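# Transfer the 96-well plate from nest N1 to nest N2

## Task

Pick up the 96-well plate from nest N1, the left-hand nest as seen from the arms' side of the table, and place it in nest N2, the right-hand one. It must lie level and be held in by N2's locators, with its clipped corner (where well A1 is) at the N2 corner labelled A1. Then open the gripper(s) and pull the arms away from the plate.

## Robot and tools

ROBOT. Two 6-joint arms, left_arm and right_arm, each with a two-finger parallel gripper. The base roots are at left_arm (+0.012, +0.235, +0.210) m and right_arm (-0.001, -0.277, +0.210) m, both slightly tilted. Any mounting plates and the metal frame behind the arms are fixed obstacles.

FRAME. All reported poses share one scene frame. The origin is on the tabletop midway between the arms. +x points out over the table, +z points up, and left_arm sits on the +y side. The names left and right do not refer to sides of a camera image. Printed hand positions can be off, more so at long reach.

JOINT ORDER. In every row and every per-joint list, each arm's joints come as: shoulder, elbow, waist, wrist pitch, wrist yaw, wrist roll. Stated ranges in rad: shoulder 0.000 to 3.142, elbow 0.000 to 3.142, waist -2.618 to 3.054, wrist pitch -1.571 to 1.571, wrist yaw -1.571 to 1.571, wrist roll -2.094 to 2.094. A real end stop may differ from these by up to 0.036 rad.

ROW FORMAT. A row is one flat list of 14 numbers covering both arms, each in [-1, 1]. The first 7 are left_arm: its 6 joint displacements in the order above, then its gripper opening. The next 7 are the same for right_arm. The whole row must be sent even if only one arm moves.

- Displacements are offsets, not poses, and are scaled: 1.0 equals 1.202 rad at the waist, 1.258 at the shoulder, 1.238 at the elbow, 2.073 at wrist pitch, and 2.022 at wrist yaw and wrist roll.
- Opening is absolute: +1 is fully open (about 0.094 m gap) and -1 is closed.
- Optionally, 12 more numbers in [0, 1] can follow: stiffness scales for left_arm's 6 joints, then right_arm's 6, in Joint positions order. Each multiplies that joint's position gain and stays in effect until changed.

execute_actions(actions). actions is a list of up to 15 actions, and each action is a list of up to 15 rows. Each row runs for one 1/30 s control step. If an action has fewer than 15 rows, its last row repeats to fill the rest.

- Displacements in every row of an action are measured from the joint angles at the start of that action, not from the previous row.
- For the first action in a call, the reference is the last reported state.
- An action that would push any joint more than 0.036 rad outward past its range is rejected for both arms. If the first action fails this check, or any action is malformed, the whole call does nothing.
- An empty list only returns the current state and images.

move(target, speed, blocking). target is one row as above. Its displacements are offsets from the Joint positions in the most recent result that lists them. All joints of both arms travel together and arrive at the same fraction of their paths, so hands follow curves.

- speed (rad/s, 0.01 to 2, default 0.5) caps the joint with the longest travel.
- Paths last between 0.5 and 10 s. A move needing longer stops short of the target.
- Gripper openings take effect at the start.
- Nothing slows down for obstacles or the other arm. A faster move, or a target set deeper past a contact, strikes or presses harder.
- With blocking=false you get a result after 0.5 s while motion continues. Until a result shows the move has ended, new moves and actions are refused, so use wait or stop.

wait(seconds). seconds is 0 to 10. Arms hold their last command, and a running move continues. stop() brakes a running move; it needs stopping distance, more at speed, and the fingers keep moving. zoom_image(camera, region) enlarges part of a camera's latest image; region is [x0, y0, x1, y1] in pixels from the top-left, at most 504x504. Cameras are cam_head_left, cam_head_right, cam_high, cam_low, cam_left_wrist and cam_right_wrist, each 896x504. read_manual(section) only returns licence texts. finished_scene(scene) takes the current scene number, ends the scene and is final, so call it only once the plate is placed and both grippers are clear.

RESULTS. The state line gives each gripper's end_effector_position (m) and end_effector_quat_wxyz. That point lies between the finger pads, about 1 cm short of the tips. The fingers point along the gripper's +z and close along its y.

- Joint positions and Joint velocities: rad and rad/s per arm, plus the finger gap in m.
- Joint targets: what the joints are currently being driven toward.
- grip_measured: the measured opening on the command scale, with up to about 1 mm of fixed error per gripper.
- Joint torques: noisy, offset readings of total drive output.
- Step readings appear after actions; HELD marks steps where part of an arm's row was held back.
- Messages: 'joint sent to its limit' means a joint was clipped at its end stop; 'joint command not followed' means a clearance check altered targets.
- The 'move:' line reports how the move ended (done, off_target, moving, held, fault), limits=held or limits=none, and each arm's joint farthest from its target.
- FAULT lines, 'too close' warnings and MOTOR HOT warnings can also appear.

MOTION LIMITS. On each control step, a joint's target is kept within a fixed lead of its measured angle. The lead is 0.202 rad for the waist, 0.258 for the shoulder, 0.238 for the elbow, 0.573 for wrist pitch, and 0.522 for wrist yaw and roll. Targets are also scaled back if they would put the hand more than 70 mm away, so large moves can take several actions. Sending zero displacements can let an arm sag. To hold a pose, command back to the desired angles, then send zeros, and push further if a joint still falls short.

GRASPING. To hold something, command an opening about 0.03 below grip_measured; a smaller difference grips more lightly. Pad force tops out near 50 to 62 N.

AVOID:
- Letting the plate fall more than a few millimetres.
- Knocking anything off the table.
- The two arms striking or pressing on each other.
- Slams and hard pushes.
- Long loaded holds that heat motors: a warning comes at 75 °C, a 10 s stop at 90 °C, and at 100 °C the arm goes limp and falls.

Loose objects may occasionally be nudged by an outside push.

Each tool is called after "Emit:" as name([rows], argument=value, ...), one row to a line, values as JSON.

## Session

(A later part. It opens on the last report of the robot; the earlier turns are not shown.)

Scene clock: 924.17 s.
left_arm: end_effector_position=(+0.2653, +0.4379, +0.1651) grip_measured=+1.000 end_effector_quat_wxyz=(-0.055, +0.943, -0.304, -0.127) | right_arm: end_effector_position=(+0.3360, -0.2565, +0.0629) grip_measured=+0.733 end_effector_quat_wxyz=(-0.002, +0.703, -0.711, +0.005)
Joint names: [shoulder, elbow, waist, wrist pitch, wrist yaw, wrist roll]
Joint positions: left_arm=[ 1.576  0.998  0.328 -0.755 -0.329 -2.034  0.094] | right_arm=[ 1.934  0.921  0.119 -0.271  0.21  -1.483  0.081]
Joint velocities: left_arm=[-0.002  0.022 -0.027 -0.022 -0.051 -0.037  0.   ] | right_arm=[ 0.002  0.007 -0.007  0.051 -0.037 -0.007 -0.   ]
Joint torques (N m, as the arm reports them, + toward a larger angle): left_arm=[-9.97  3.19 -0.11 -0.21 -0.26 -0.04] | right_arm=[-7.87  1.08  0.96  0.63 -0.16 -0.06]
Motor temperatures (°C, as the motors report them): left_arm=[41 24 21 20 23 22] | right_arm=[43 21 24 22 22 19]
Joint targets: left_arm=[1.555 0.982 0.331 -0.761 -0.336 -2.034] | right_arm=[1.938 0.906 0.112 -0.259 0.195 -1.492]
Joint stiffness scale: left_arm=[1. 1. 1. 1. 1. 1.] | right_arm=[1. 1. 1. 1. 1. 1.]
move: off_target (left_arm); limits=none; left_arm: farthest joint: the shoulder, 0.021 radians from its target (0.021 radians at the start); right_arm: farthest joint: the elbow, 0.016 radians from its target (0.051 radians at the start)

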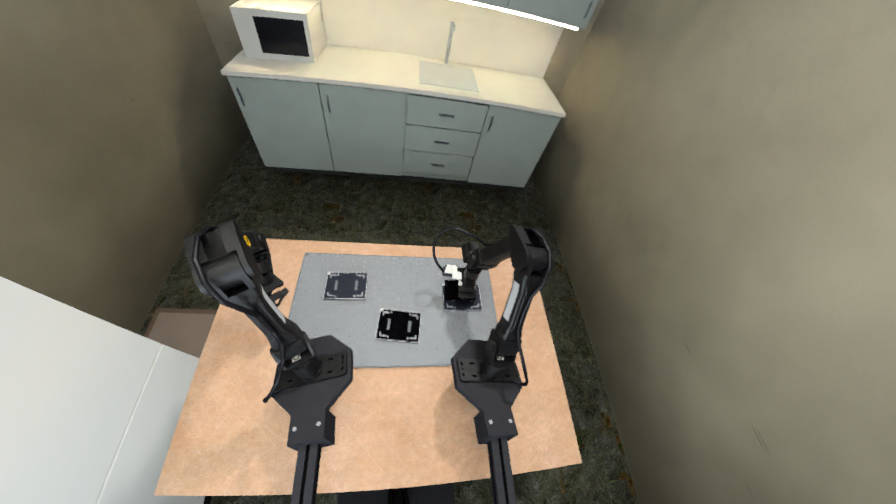

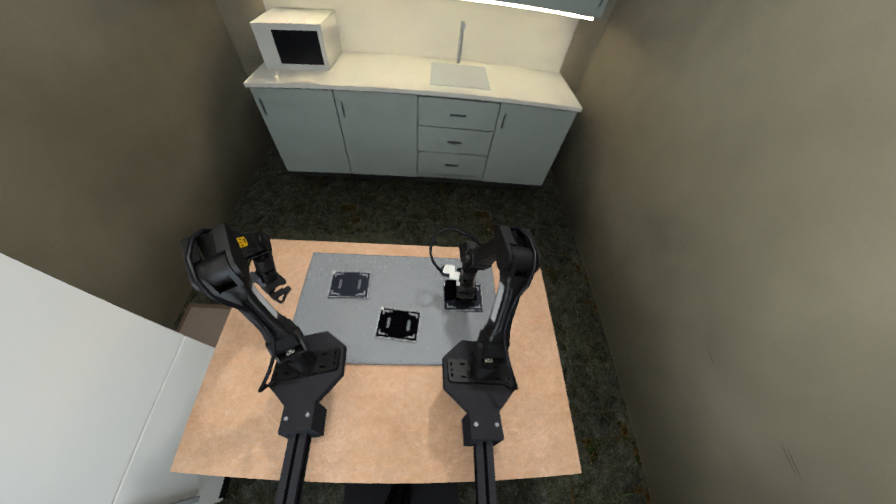

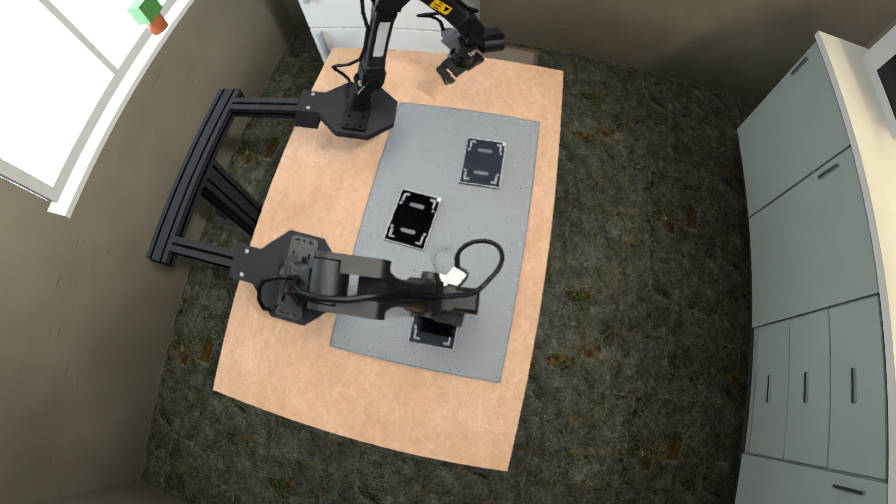

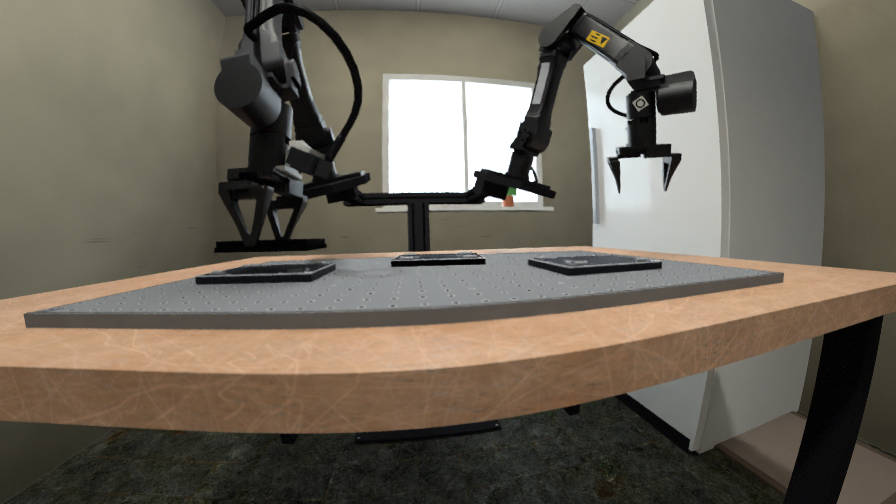

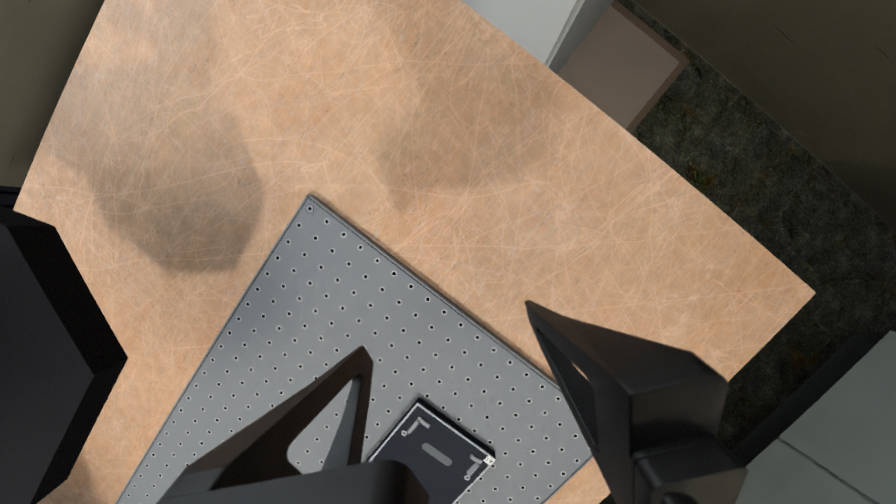

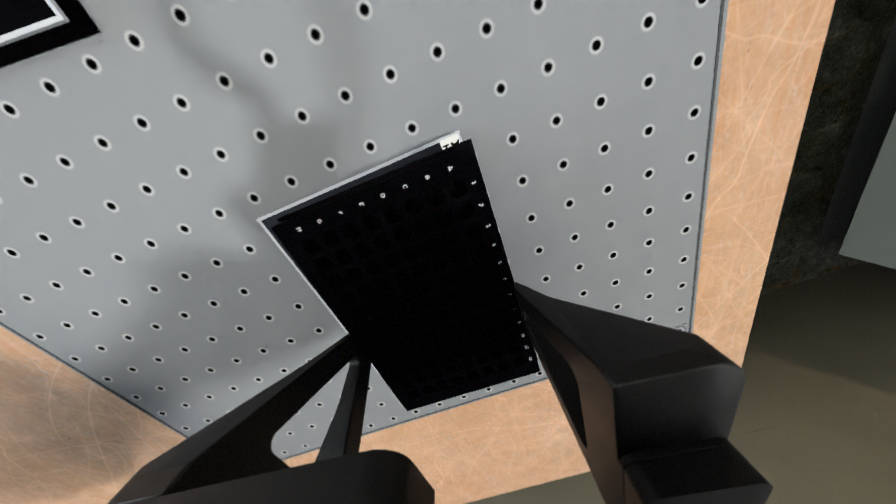

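Emit:
move(target=[-0.0167,-0.013,0.0025,-0.003,-0.0035,0,1,-0.054,-0.0687,-0.0266,0.0193,-0.0124,-0.013,0.70], speed=0.1)

Emit:
zoom_image(camera="cam_low", region=[180, 190, 360, 300])

Emit:
zoom_image(camera="cam_right_wrist", region=[200, 60, 600, 420])

Scene clock: 1014.77 s.
left_arm: end_effector_position=(+0.2653, +0.4379, +0.1651) grip_measured=+1.000 end_effector_quat_wxyz=(-0.055, +0.943, -0.304, -0.127) | right_arm: end_effector_position=(+0.3200, -0.2651, +0.0632) grip_measured=+0.733 end_effector_quat_wxyz=(-0.000, +0.701, -0.713, +0.001)
Joint names: [shoulder, elbow, waist, wrist pitch, wrist yaw, wrist roll]
Joint positions: left_arm=[ 1.576  0.998  0.328 -0.755 -0.329 -2.034  0.094] | right_arm=[ 1.897  0.852  0.093 -0.243  0.2   -1.5    0.081]
Joint velocities: left_arm=[ 0.012  0.007 -0.007 -0.066  0.066 -0.081  0.   ] | right_arm=[-0.007  0.017  0.007  0.022 -0.007 -0.081  0.001]
Joint torques (N m, as the arm reports them, + toward a larger angle): left_arm=[-9.97  3.18 -0.11 -0.22 -0.26 -0.04] | right_arm=[-10.06   0.84   0.83   0.6   -0.16  -0.06]
Motor temperatures (°C, as the motors report them): left_arm=[41 24 20 20 23 22] | right_arm=[39 21 24 22 22 19]
Joint targets: left_arm=[1.555 0.982 0.331 -0.761 -0.336 -2.034] | right_arm=[1.867 0.836 0.087 -0.231 0.185 -1.509]
Joint stiffness scale: left_arm=[1. 1. 1. 1. 1. 1.] | right_arm=[1. 1. 1. 1. 1. 1.]
move: off_target (left_arm, right_arm); limits=none; left_arm: farthest joint: the shoulder, 0.021 radians from its target (0.021 radians at the start); right_arm: farthest joint: the shoulder, 0.031 radians from its target (0.068 radians at the start)

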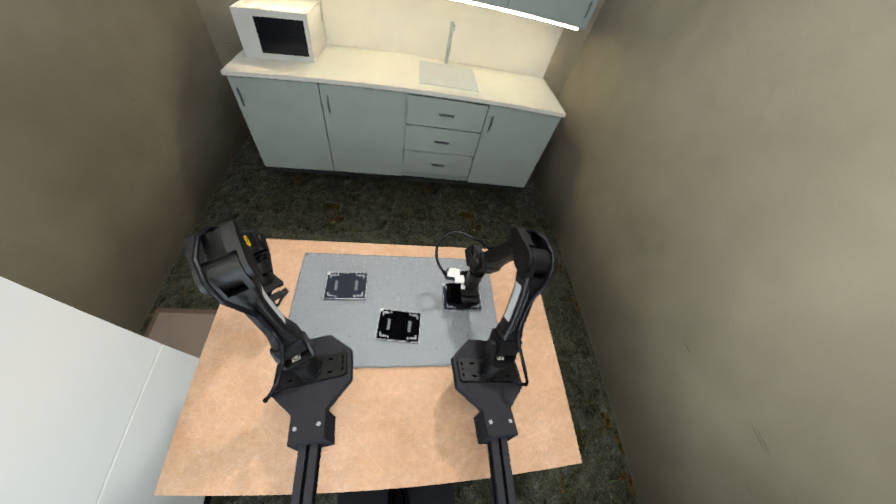

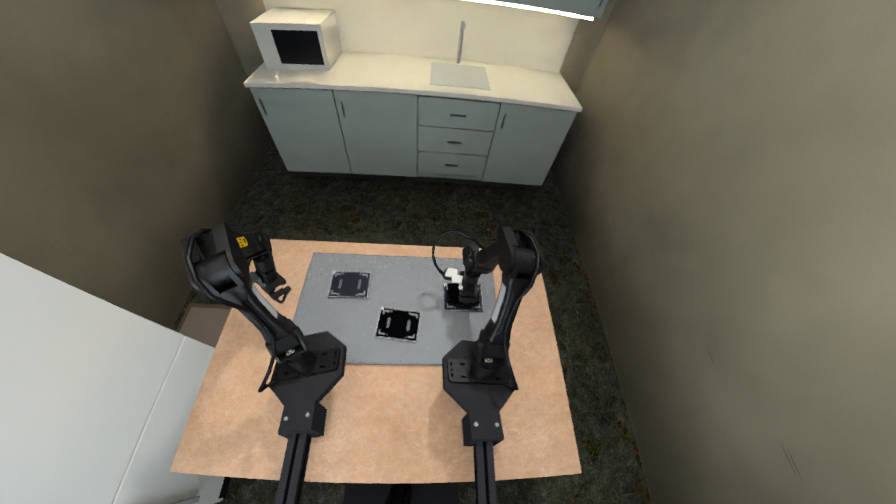

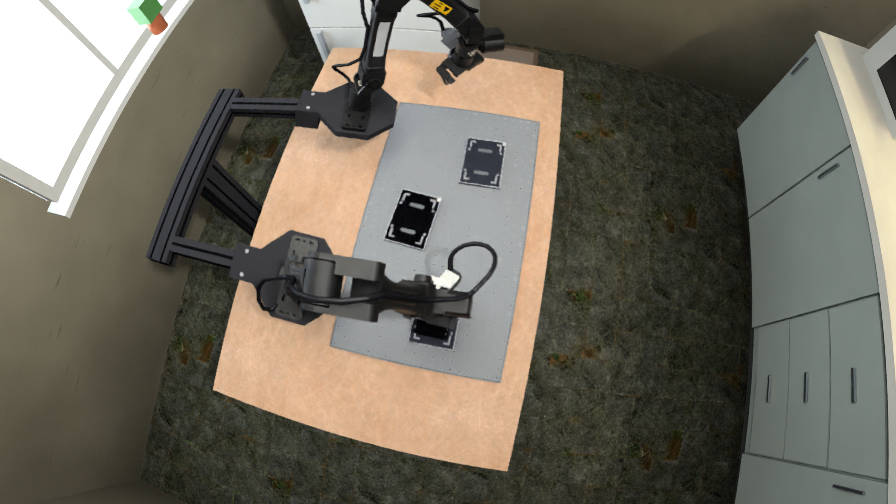

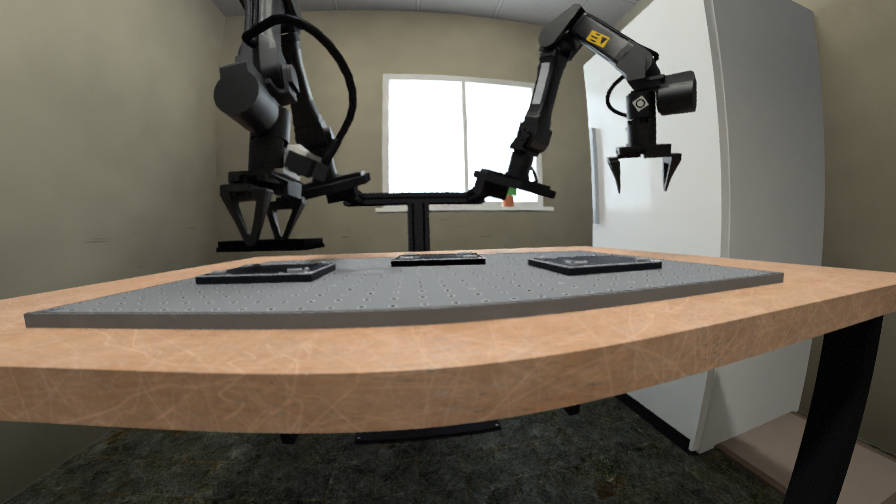

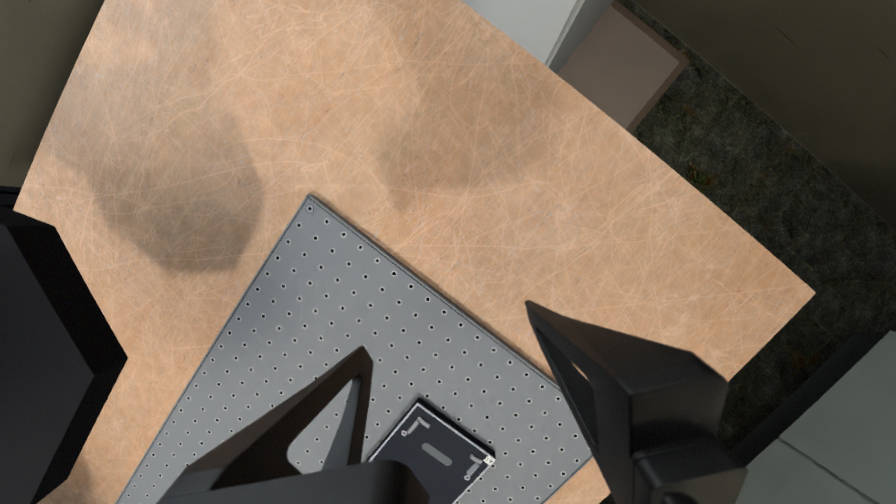

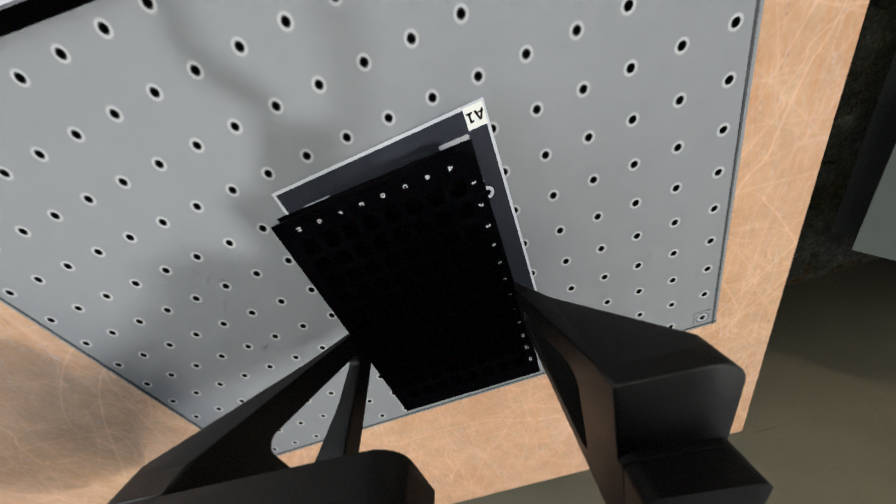

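Region (180, 190, 360, 300) of cam_low's 896x504 image, scaled by 2.800, with more detail than that image has.

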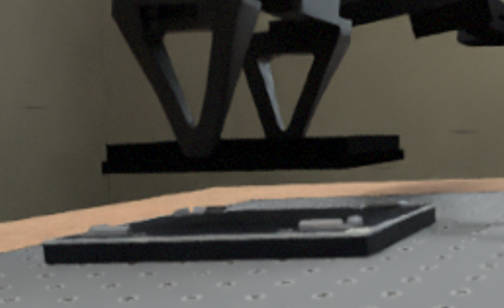

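Region (200, 60, 600, 420) of cam_right_wrist's 896x504 image, scaled by 1.260, with more detail than that image has; it fills the top 454 rows of this view, and the rest is white.

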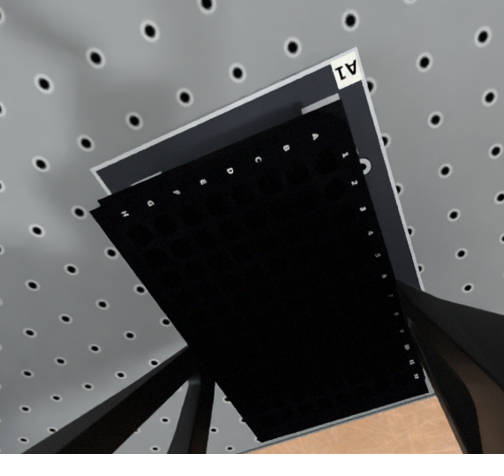

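Emit:
execute_actions(actions=[])

Scene clock: 1038.37 s.
left_arm: end_effector_position=(+0.2653, +0.4379, +0.1651) grip_measured=+1.000 end_effector_quat_wxyz=(-0.055, +0.943, -0.304, -0.127) | right_arm: end_effector_position=(+0.3202, -0.2651, +0.0632) grip_measured=+0.733 end_effector_quat_wxyz=(-0.001, +0.701, -0.713, +0.001)
Joint names: [shoulder, elbow, waist, wrist pitch, wrist yaw, wrist roll]
Joint positions: left_arm=[ 1.576  0.998  0.328 -0.755 -0.329 -2.034  0.094] | right_arm=[ 1.897  0.852  0.093 -0.242  0.2   -1.501  0.081]
Joint velocities: left_arm=[-0.002  0.002 -0.017  0.007  0.022  0.022  0.   ] | right_arm=[-0.002  0.002  0.027 -0.007 -0.095 -0.007 -0.   ]
Joint torques (N m, as the arm reports them, + toward a larger angle): left_arm=[-9.97  3.18 -0.11 -0.22 -0.26 -0.04] | right_arm=[-10.12   0.84   0.88   0.61  -0.15  -0.06]
Motor temperatures (°C, as the motors report them): left_arm=[41 24 20 20 23 22] | right_arm=[41 21 24 22 22 19]
Joint targets: left_arm=[1.555 0.982 0.331 -0.761 -0.336 -2.034] | right_arm=[1.867 0.836 0.087 -0.231 0.185 -1.509]
Joint stiffness scale: left_arm=[1. 1. 1. 1. 1. 1.] | right_arm=[1. 1. 1. 1. 1. 1.]

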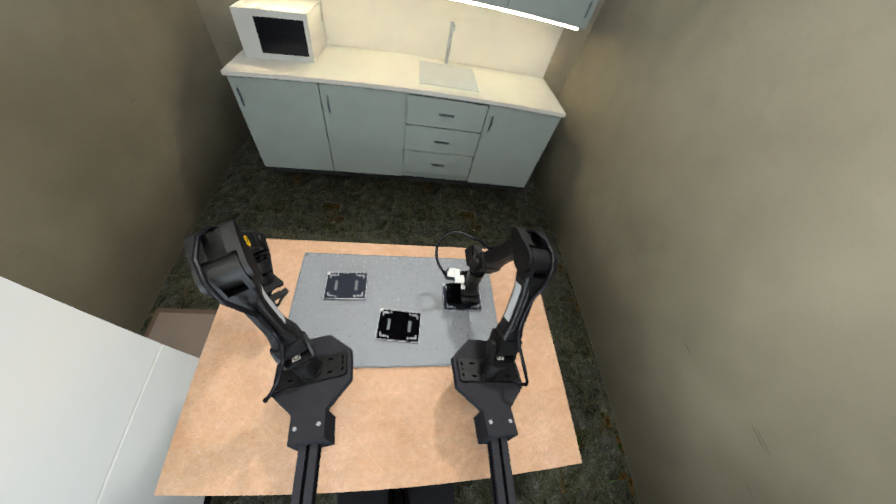

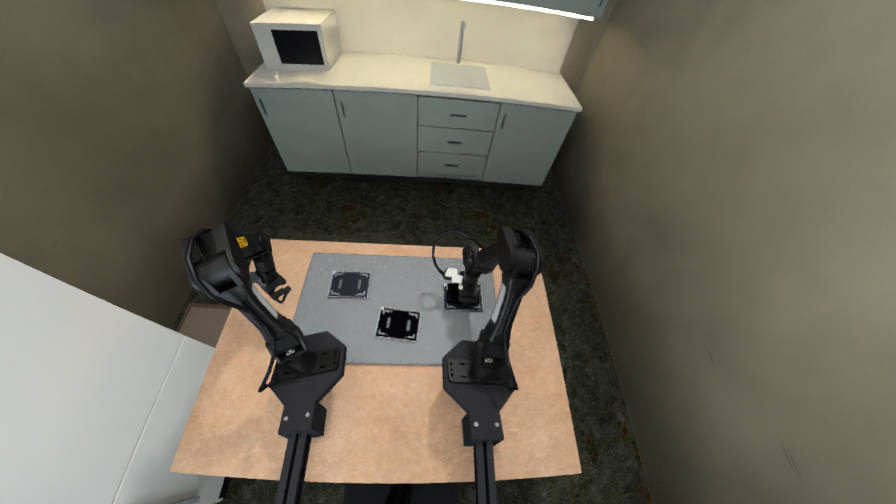

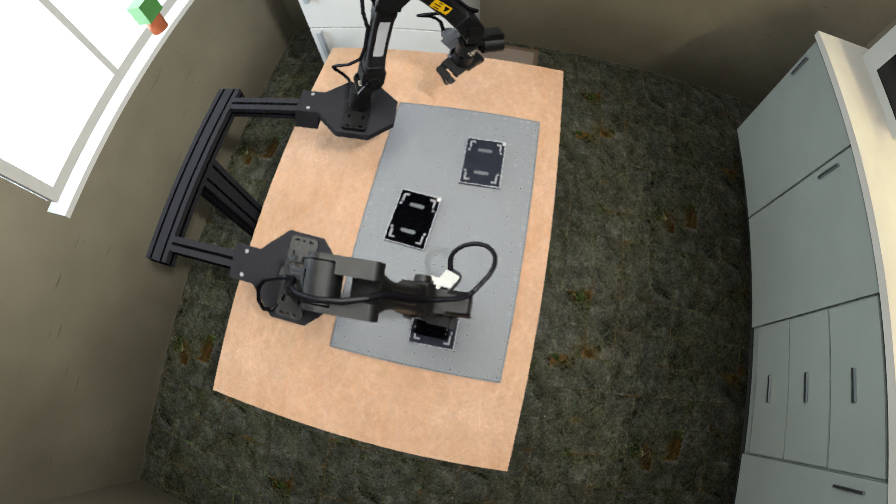

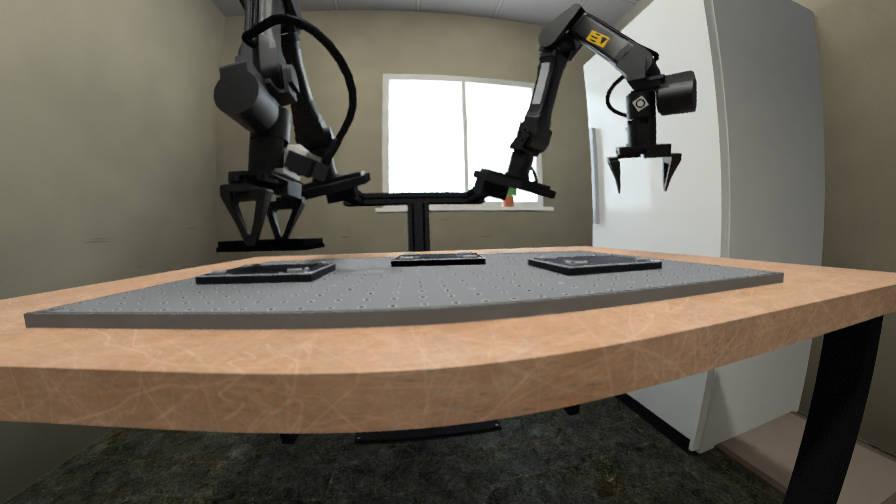

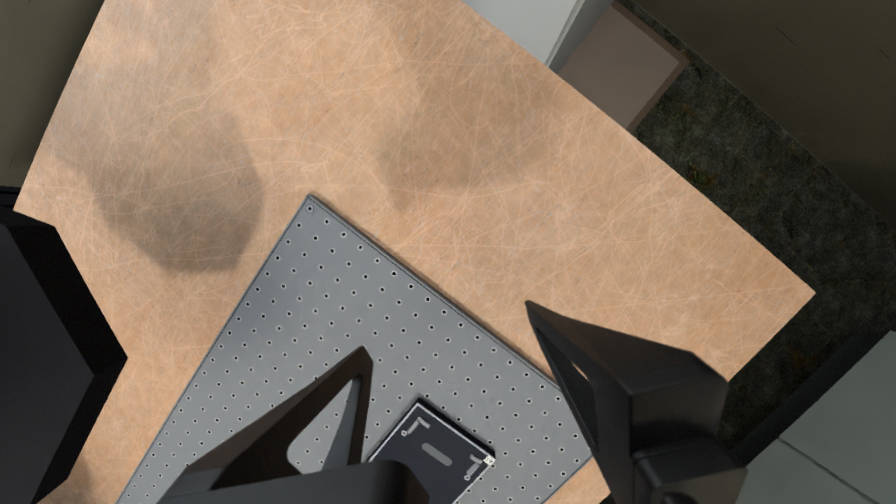

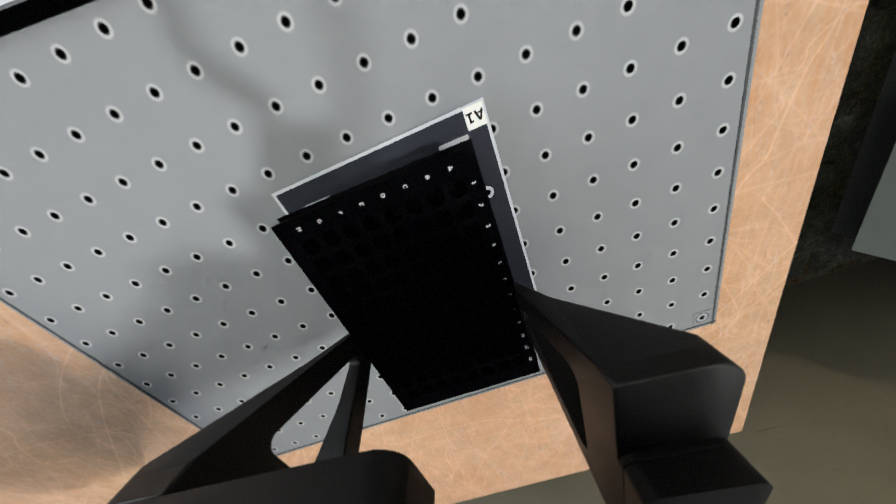

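Emit:
move(target=[-0.0167,-0.013,0.0025,-0.003,-0.0035,0,1, 0.036,-0.011,-0.0115,0.0255,-0.0074,-0.0074,0.70], speed=0.08)

Scene clock: 1066.03 s.
left_arm: end_effector_position=(+0.2653, +0.4379, +0.1651) grip_measured=+1.000 end_effector_quat_wxyz=(-0.055, +0.943, -0.304, -0.127) | right_arm: end_effector_position=(+0.3195, -0.2657, +0.0520) grip_measured=+0.733 end_effector_quat_wxyz=(+0.001, +0.700, -0.714, +0.001)
Joint names: [shoulder, elbow, waist, wrist pitch, wrist yaw, wrist roll]
Joint positions: left_arm=[ 1.576  0.998  0.328 -0.755 -0.329 -2.034  0.094] | right_arm=[ 1.938  0.852  0.085 -0.201  0.2   -1.507  0.081]
Joint velocities: left_arm=[-0.007 -0.007 -0.007 -0.022 -0.051  0.007  0.   ] | right_arm=[ 0.017  0.012  0.007 -0.022  0.022  0.007  0.   ]
Joint torques (N m, as the arm reports them, + toward a larger angle): left_arm=[-9.97  3.18 -0.11 -0.21 -0.26 -0.04] | right_arm=[-7.51  0.9   0.86  0.59 -0.15 -0.07]
Motor temperatures (°C, as the motors report them): left_arm=[41 24 20 20 23 22] | right_arm=[41 21 24 22 22 19]
Joint targets: left_arm=[1.555 0.982 0.331 -0.761 -0.336 -2.034] | right_arm=[1.942 0.839 0.079 -0.190 0.185 -1.515]
Joint stiffness scale: left_arm=[1. 1. 1. 1. 1. 1.] | right_arm=[1. 1. 1. 1. 1. 1.]
move: off_target (left_arm); limits=none; left_arm: farthest joint: the shoulder, 0.021 radians from its target (0.021 radians at the start); right_arm: farthest joint: the wrist yaw, 0.015 radians from its target (0.015 radians at the start)

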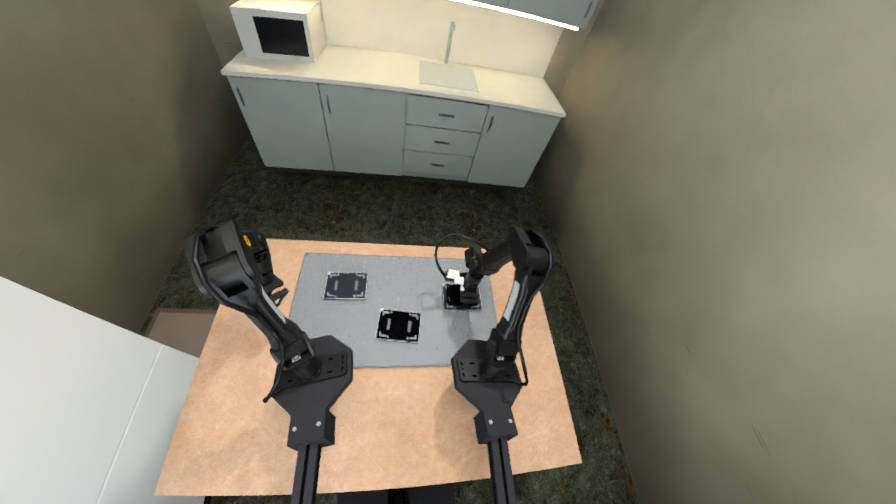

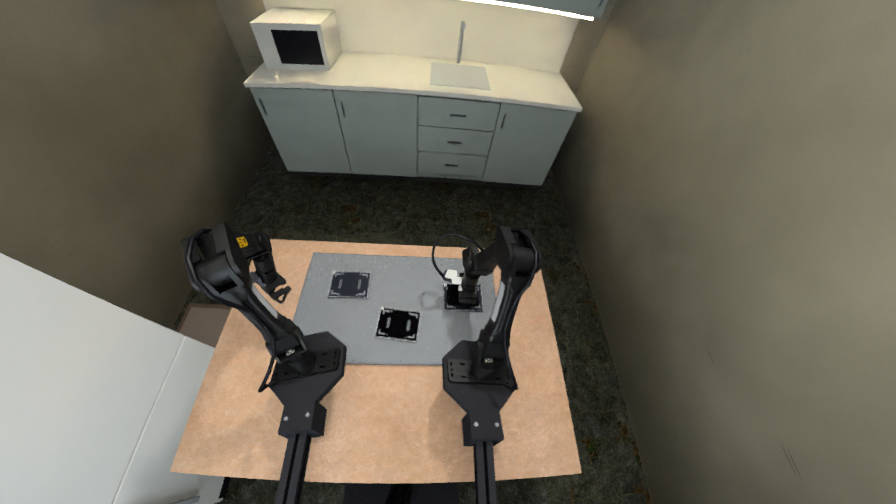

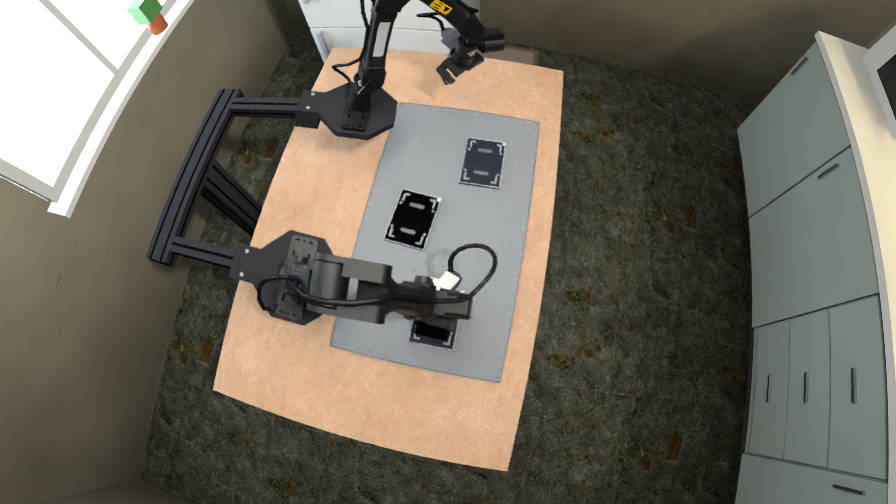

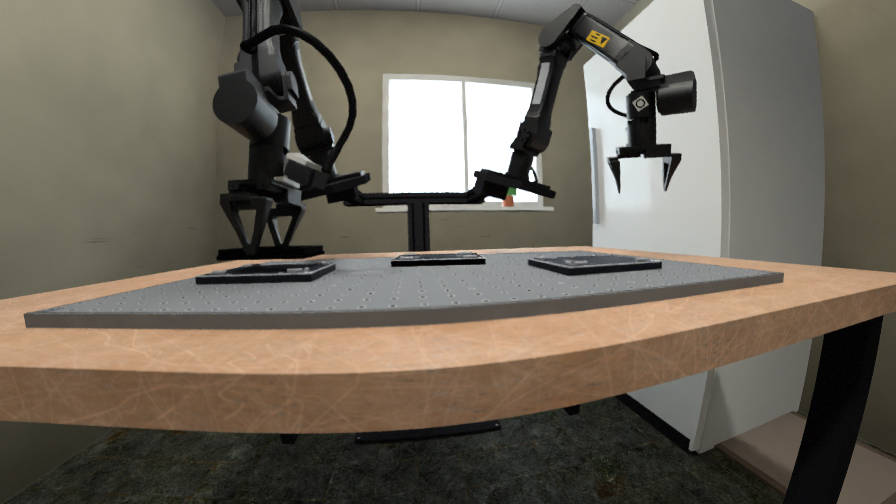

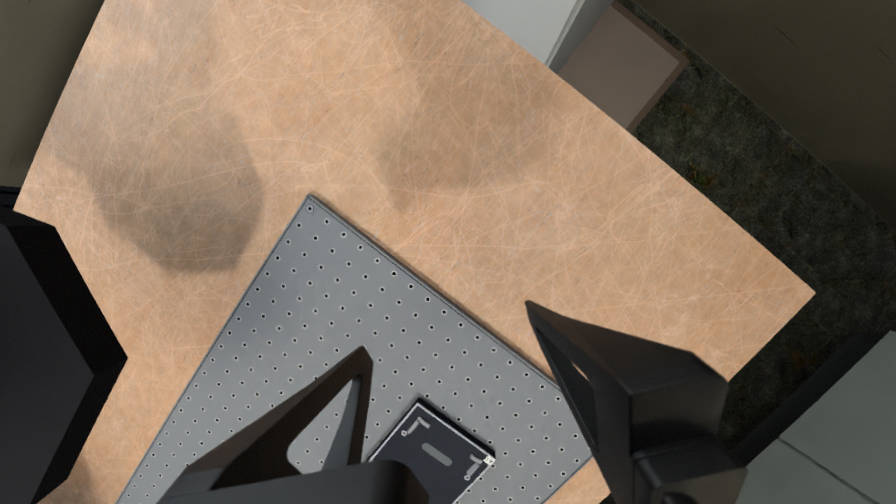

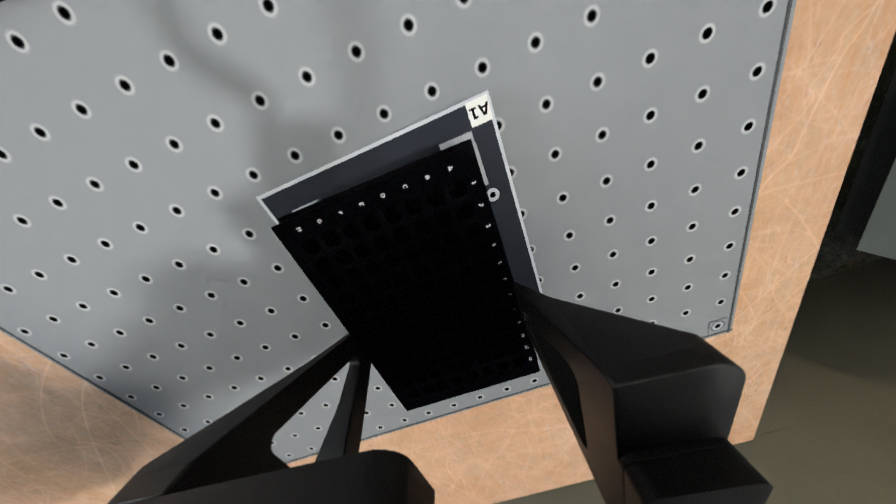

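Emit:
zoom_image(camera="cam_right_wrist", region=[240,70,580,290])

Emit:
zoom_image(camera="cam_low", region=[180,200,360,300])

Region (240, 70, 580, 290) of cam_right_wrist's 896x504 image, scaled by 1.482, with more detail than that image has; it fills the top 326 rows of this view, and the rest is white.

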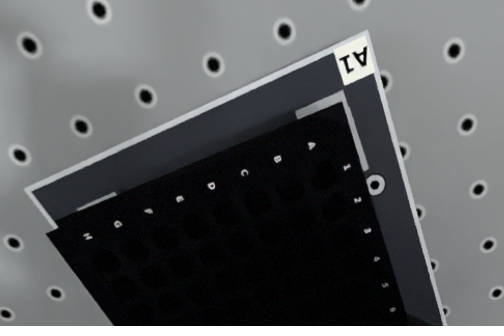

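Region (180, 200, 360, 300) of cam_low's 896x504 image, scaled by 2.800, with more detail than that image has.

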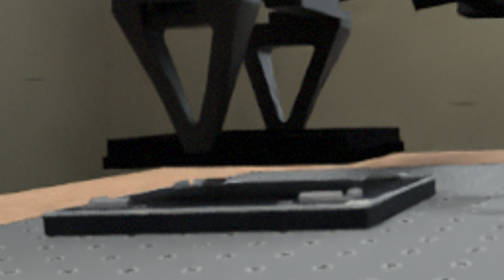

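Emit:
zoom_image(camera="cam_right_wrist", region=[410,80,530,220])

Emit:
zoom_image(camera="cam_right_wrist", region=[250,170,370,260])

Region (410, 80, 530, 220) of cam_right_wrist's 896x504 image, scaled by 3.600, with more detail than that image has; it fills the left 432 columns of this view, and the rest is white.

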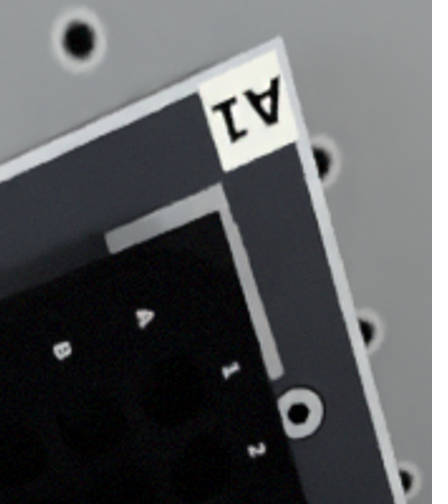

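Region (250, 170, 370, 260) of cam_right_wrist's 896x504 image, scaled by 4.200, with more detail than that image has; it fills the top 378 rows of this view, and the rest is white.

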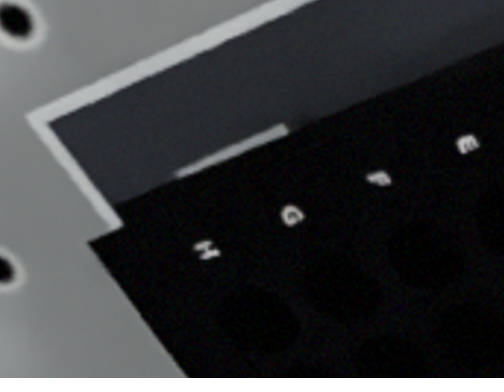

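Emit:
zoom_image(camera="cam_high", region=[390,290,490,360])

Emit:
zoom_image(camera="cam_head_right", region=[425,265,505,325])

Region (390, 290, 490, 360) of cam_high's 896x504 image, scaled by 5.040, with more detail than that image has; it fills the top 353 rows of this view, and the rest is white.

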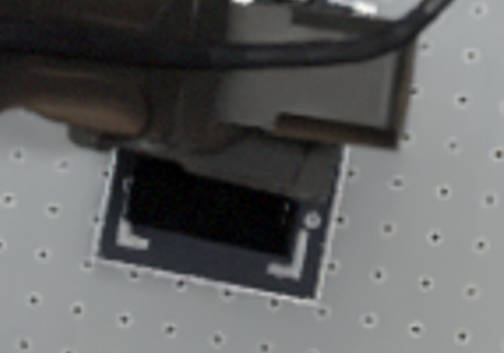

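Region (425, 265, 505, 325) of cam_head_right's 896x504 image, scaled by 6.300, with more detail than that image has; it fills the top 378 rows of this view, and the rest is white.

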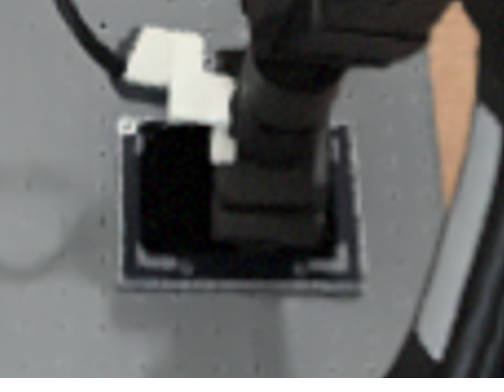

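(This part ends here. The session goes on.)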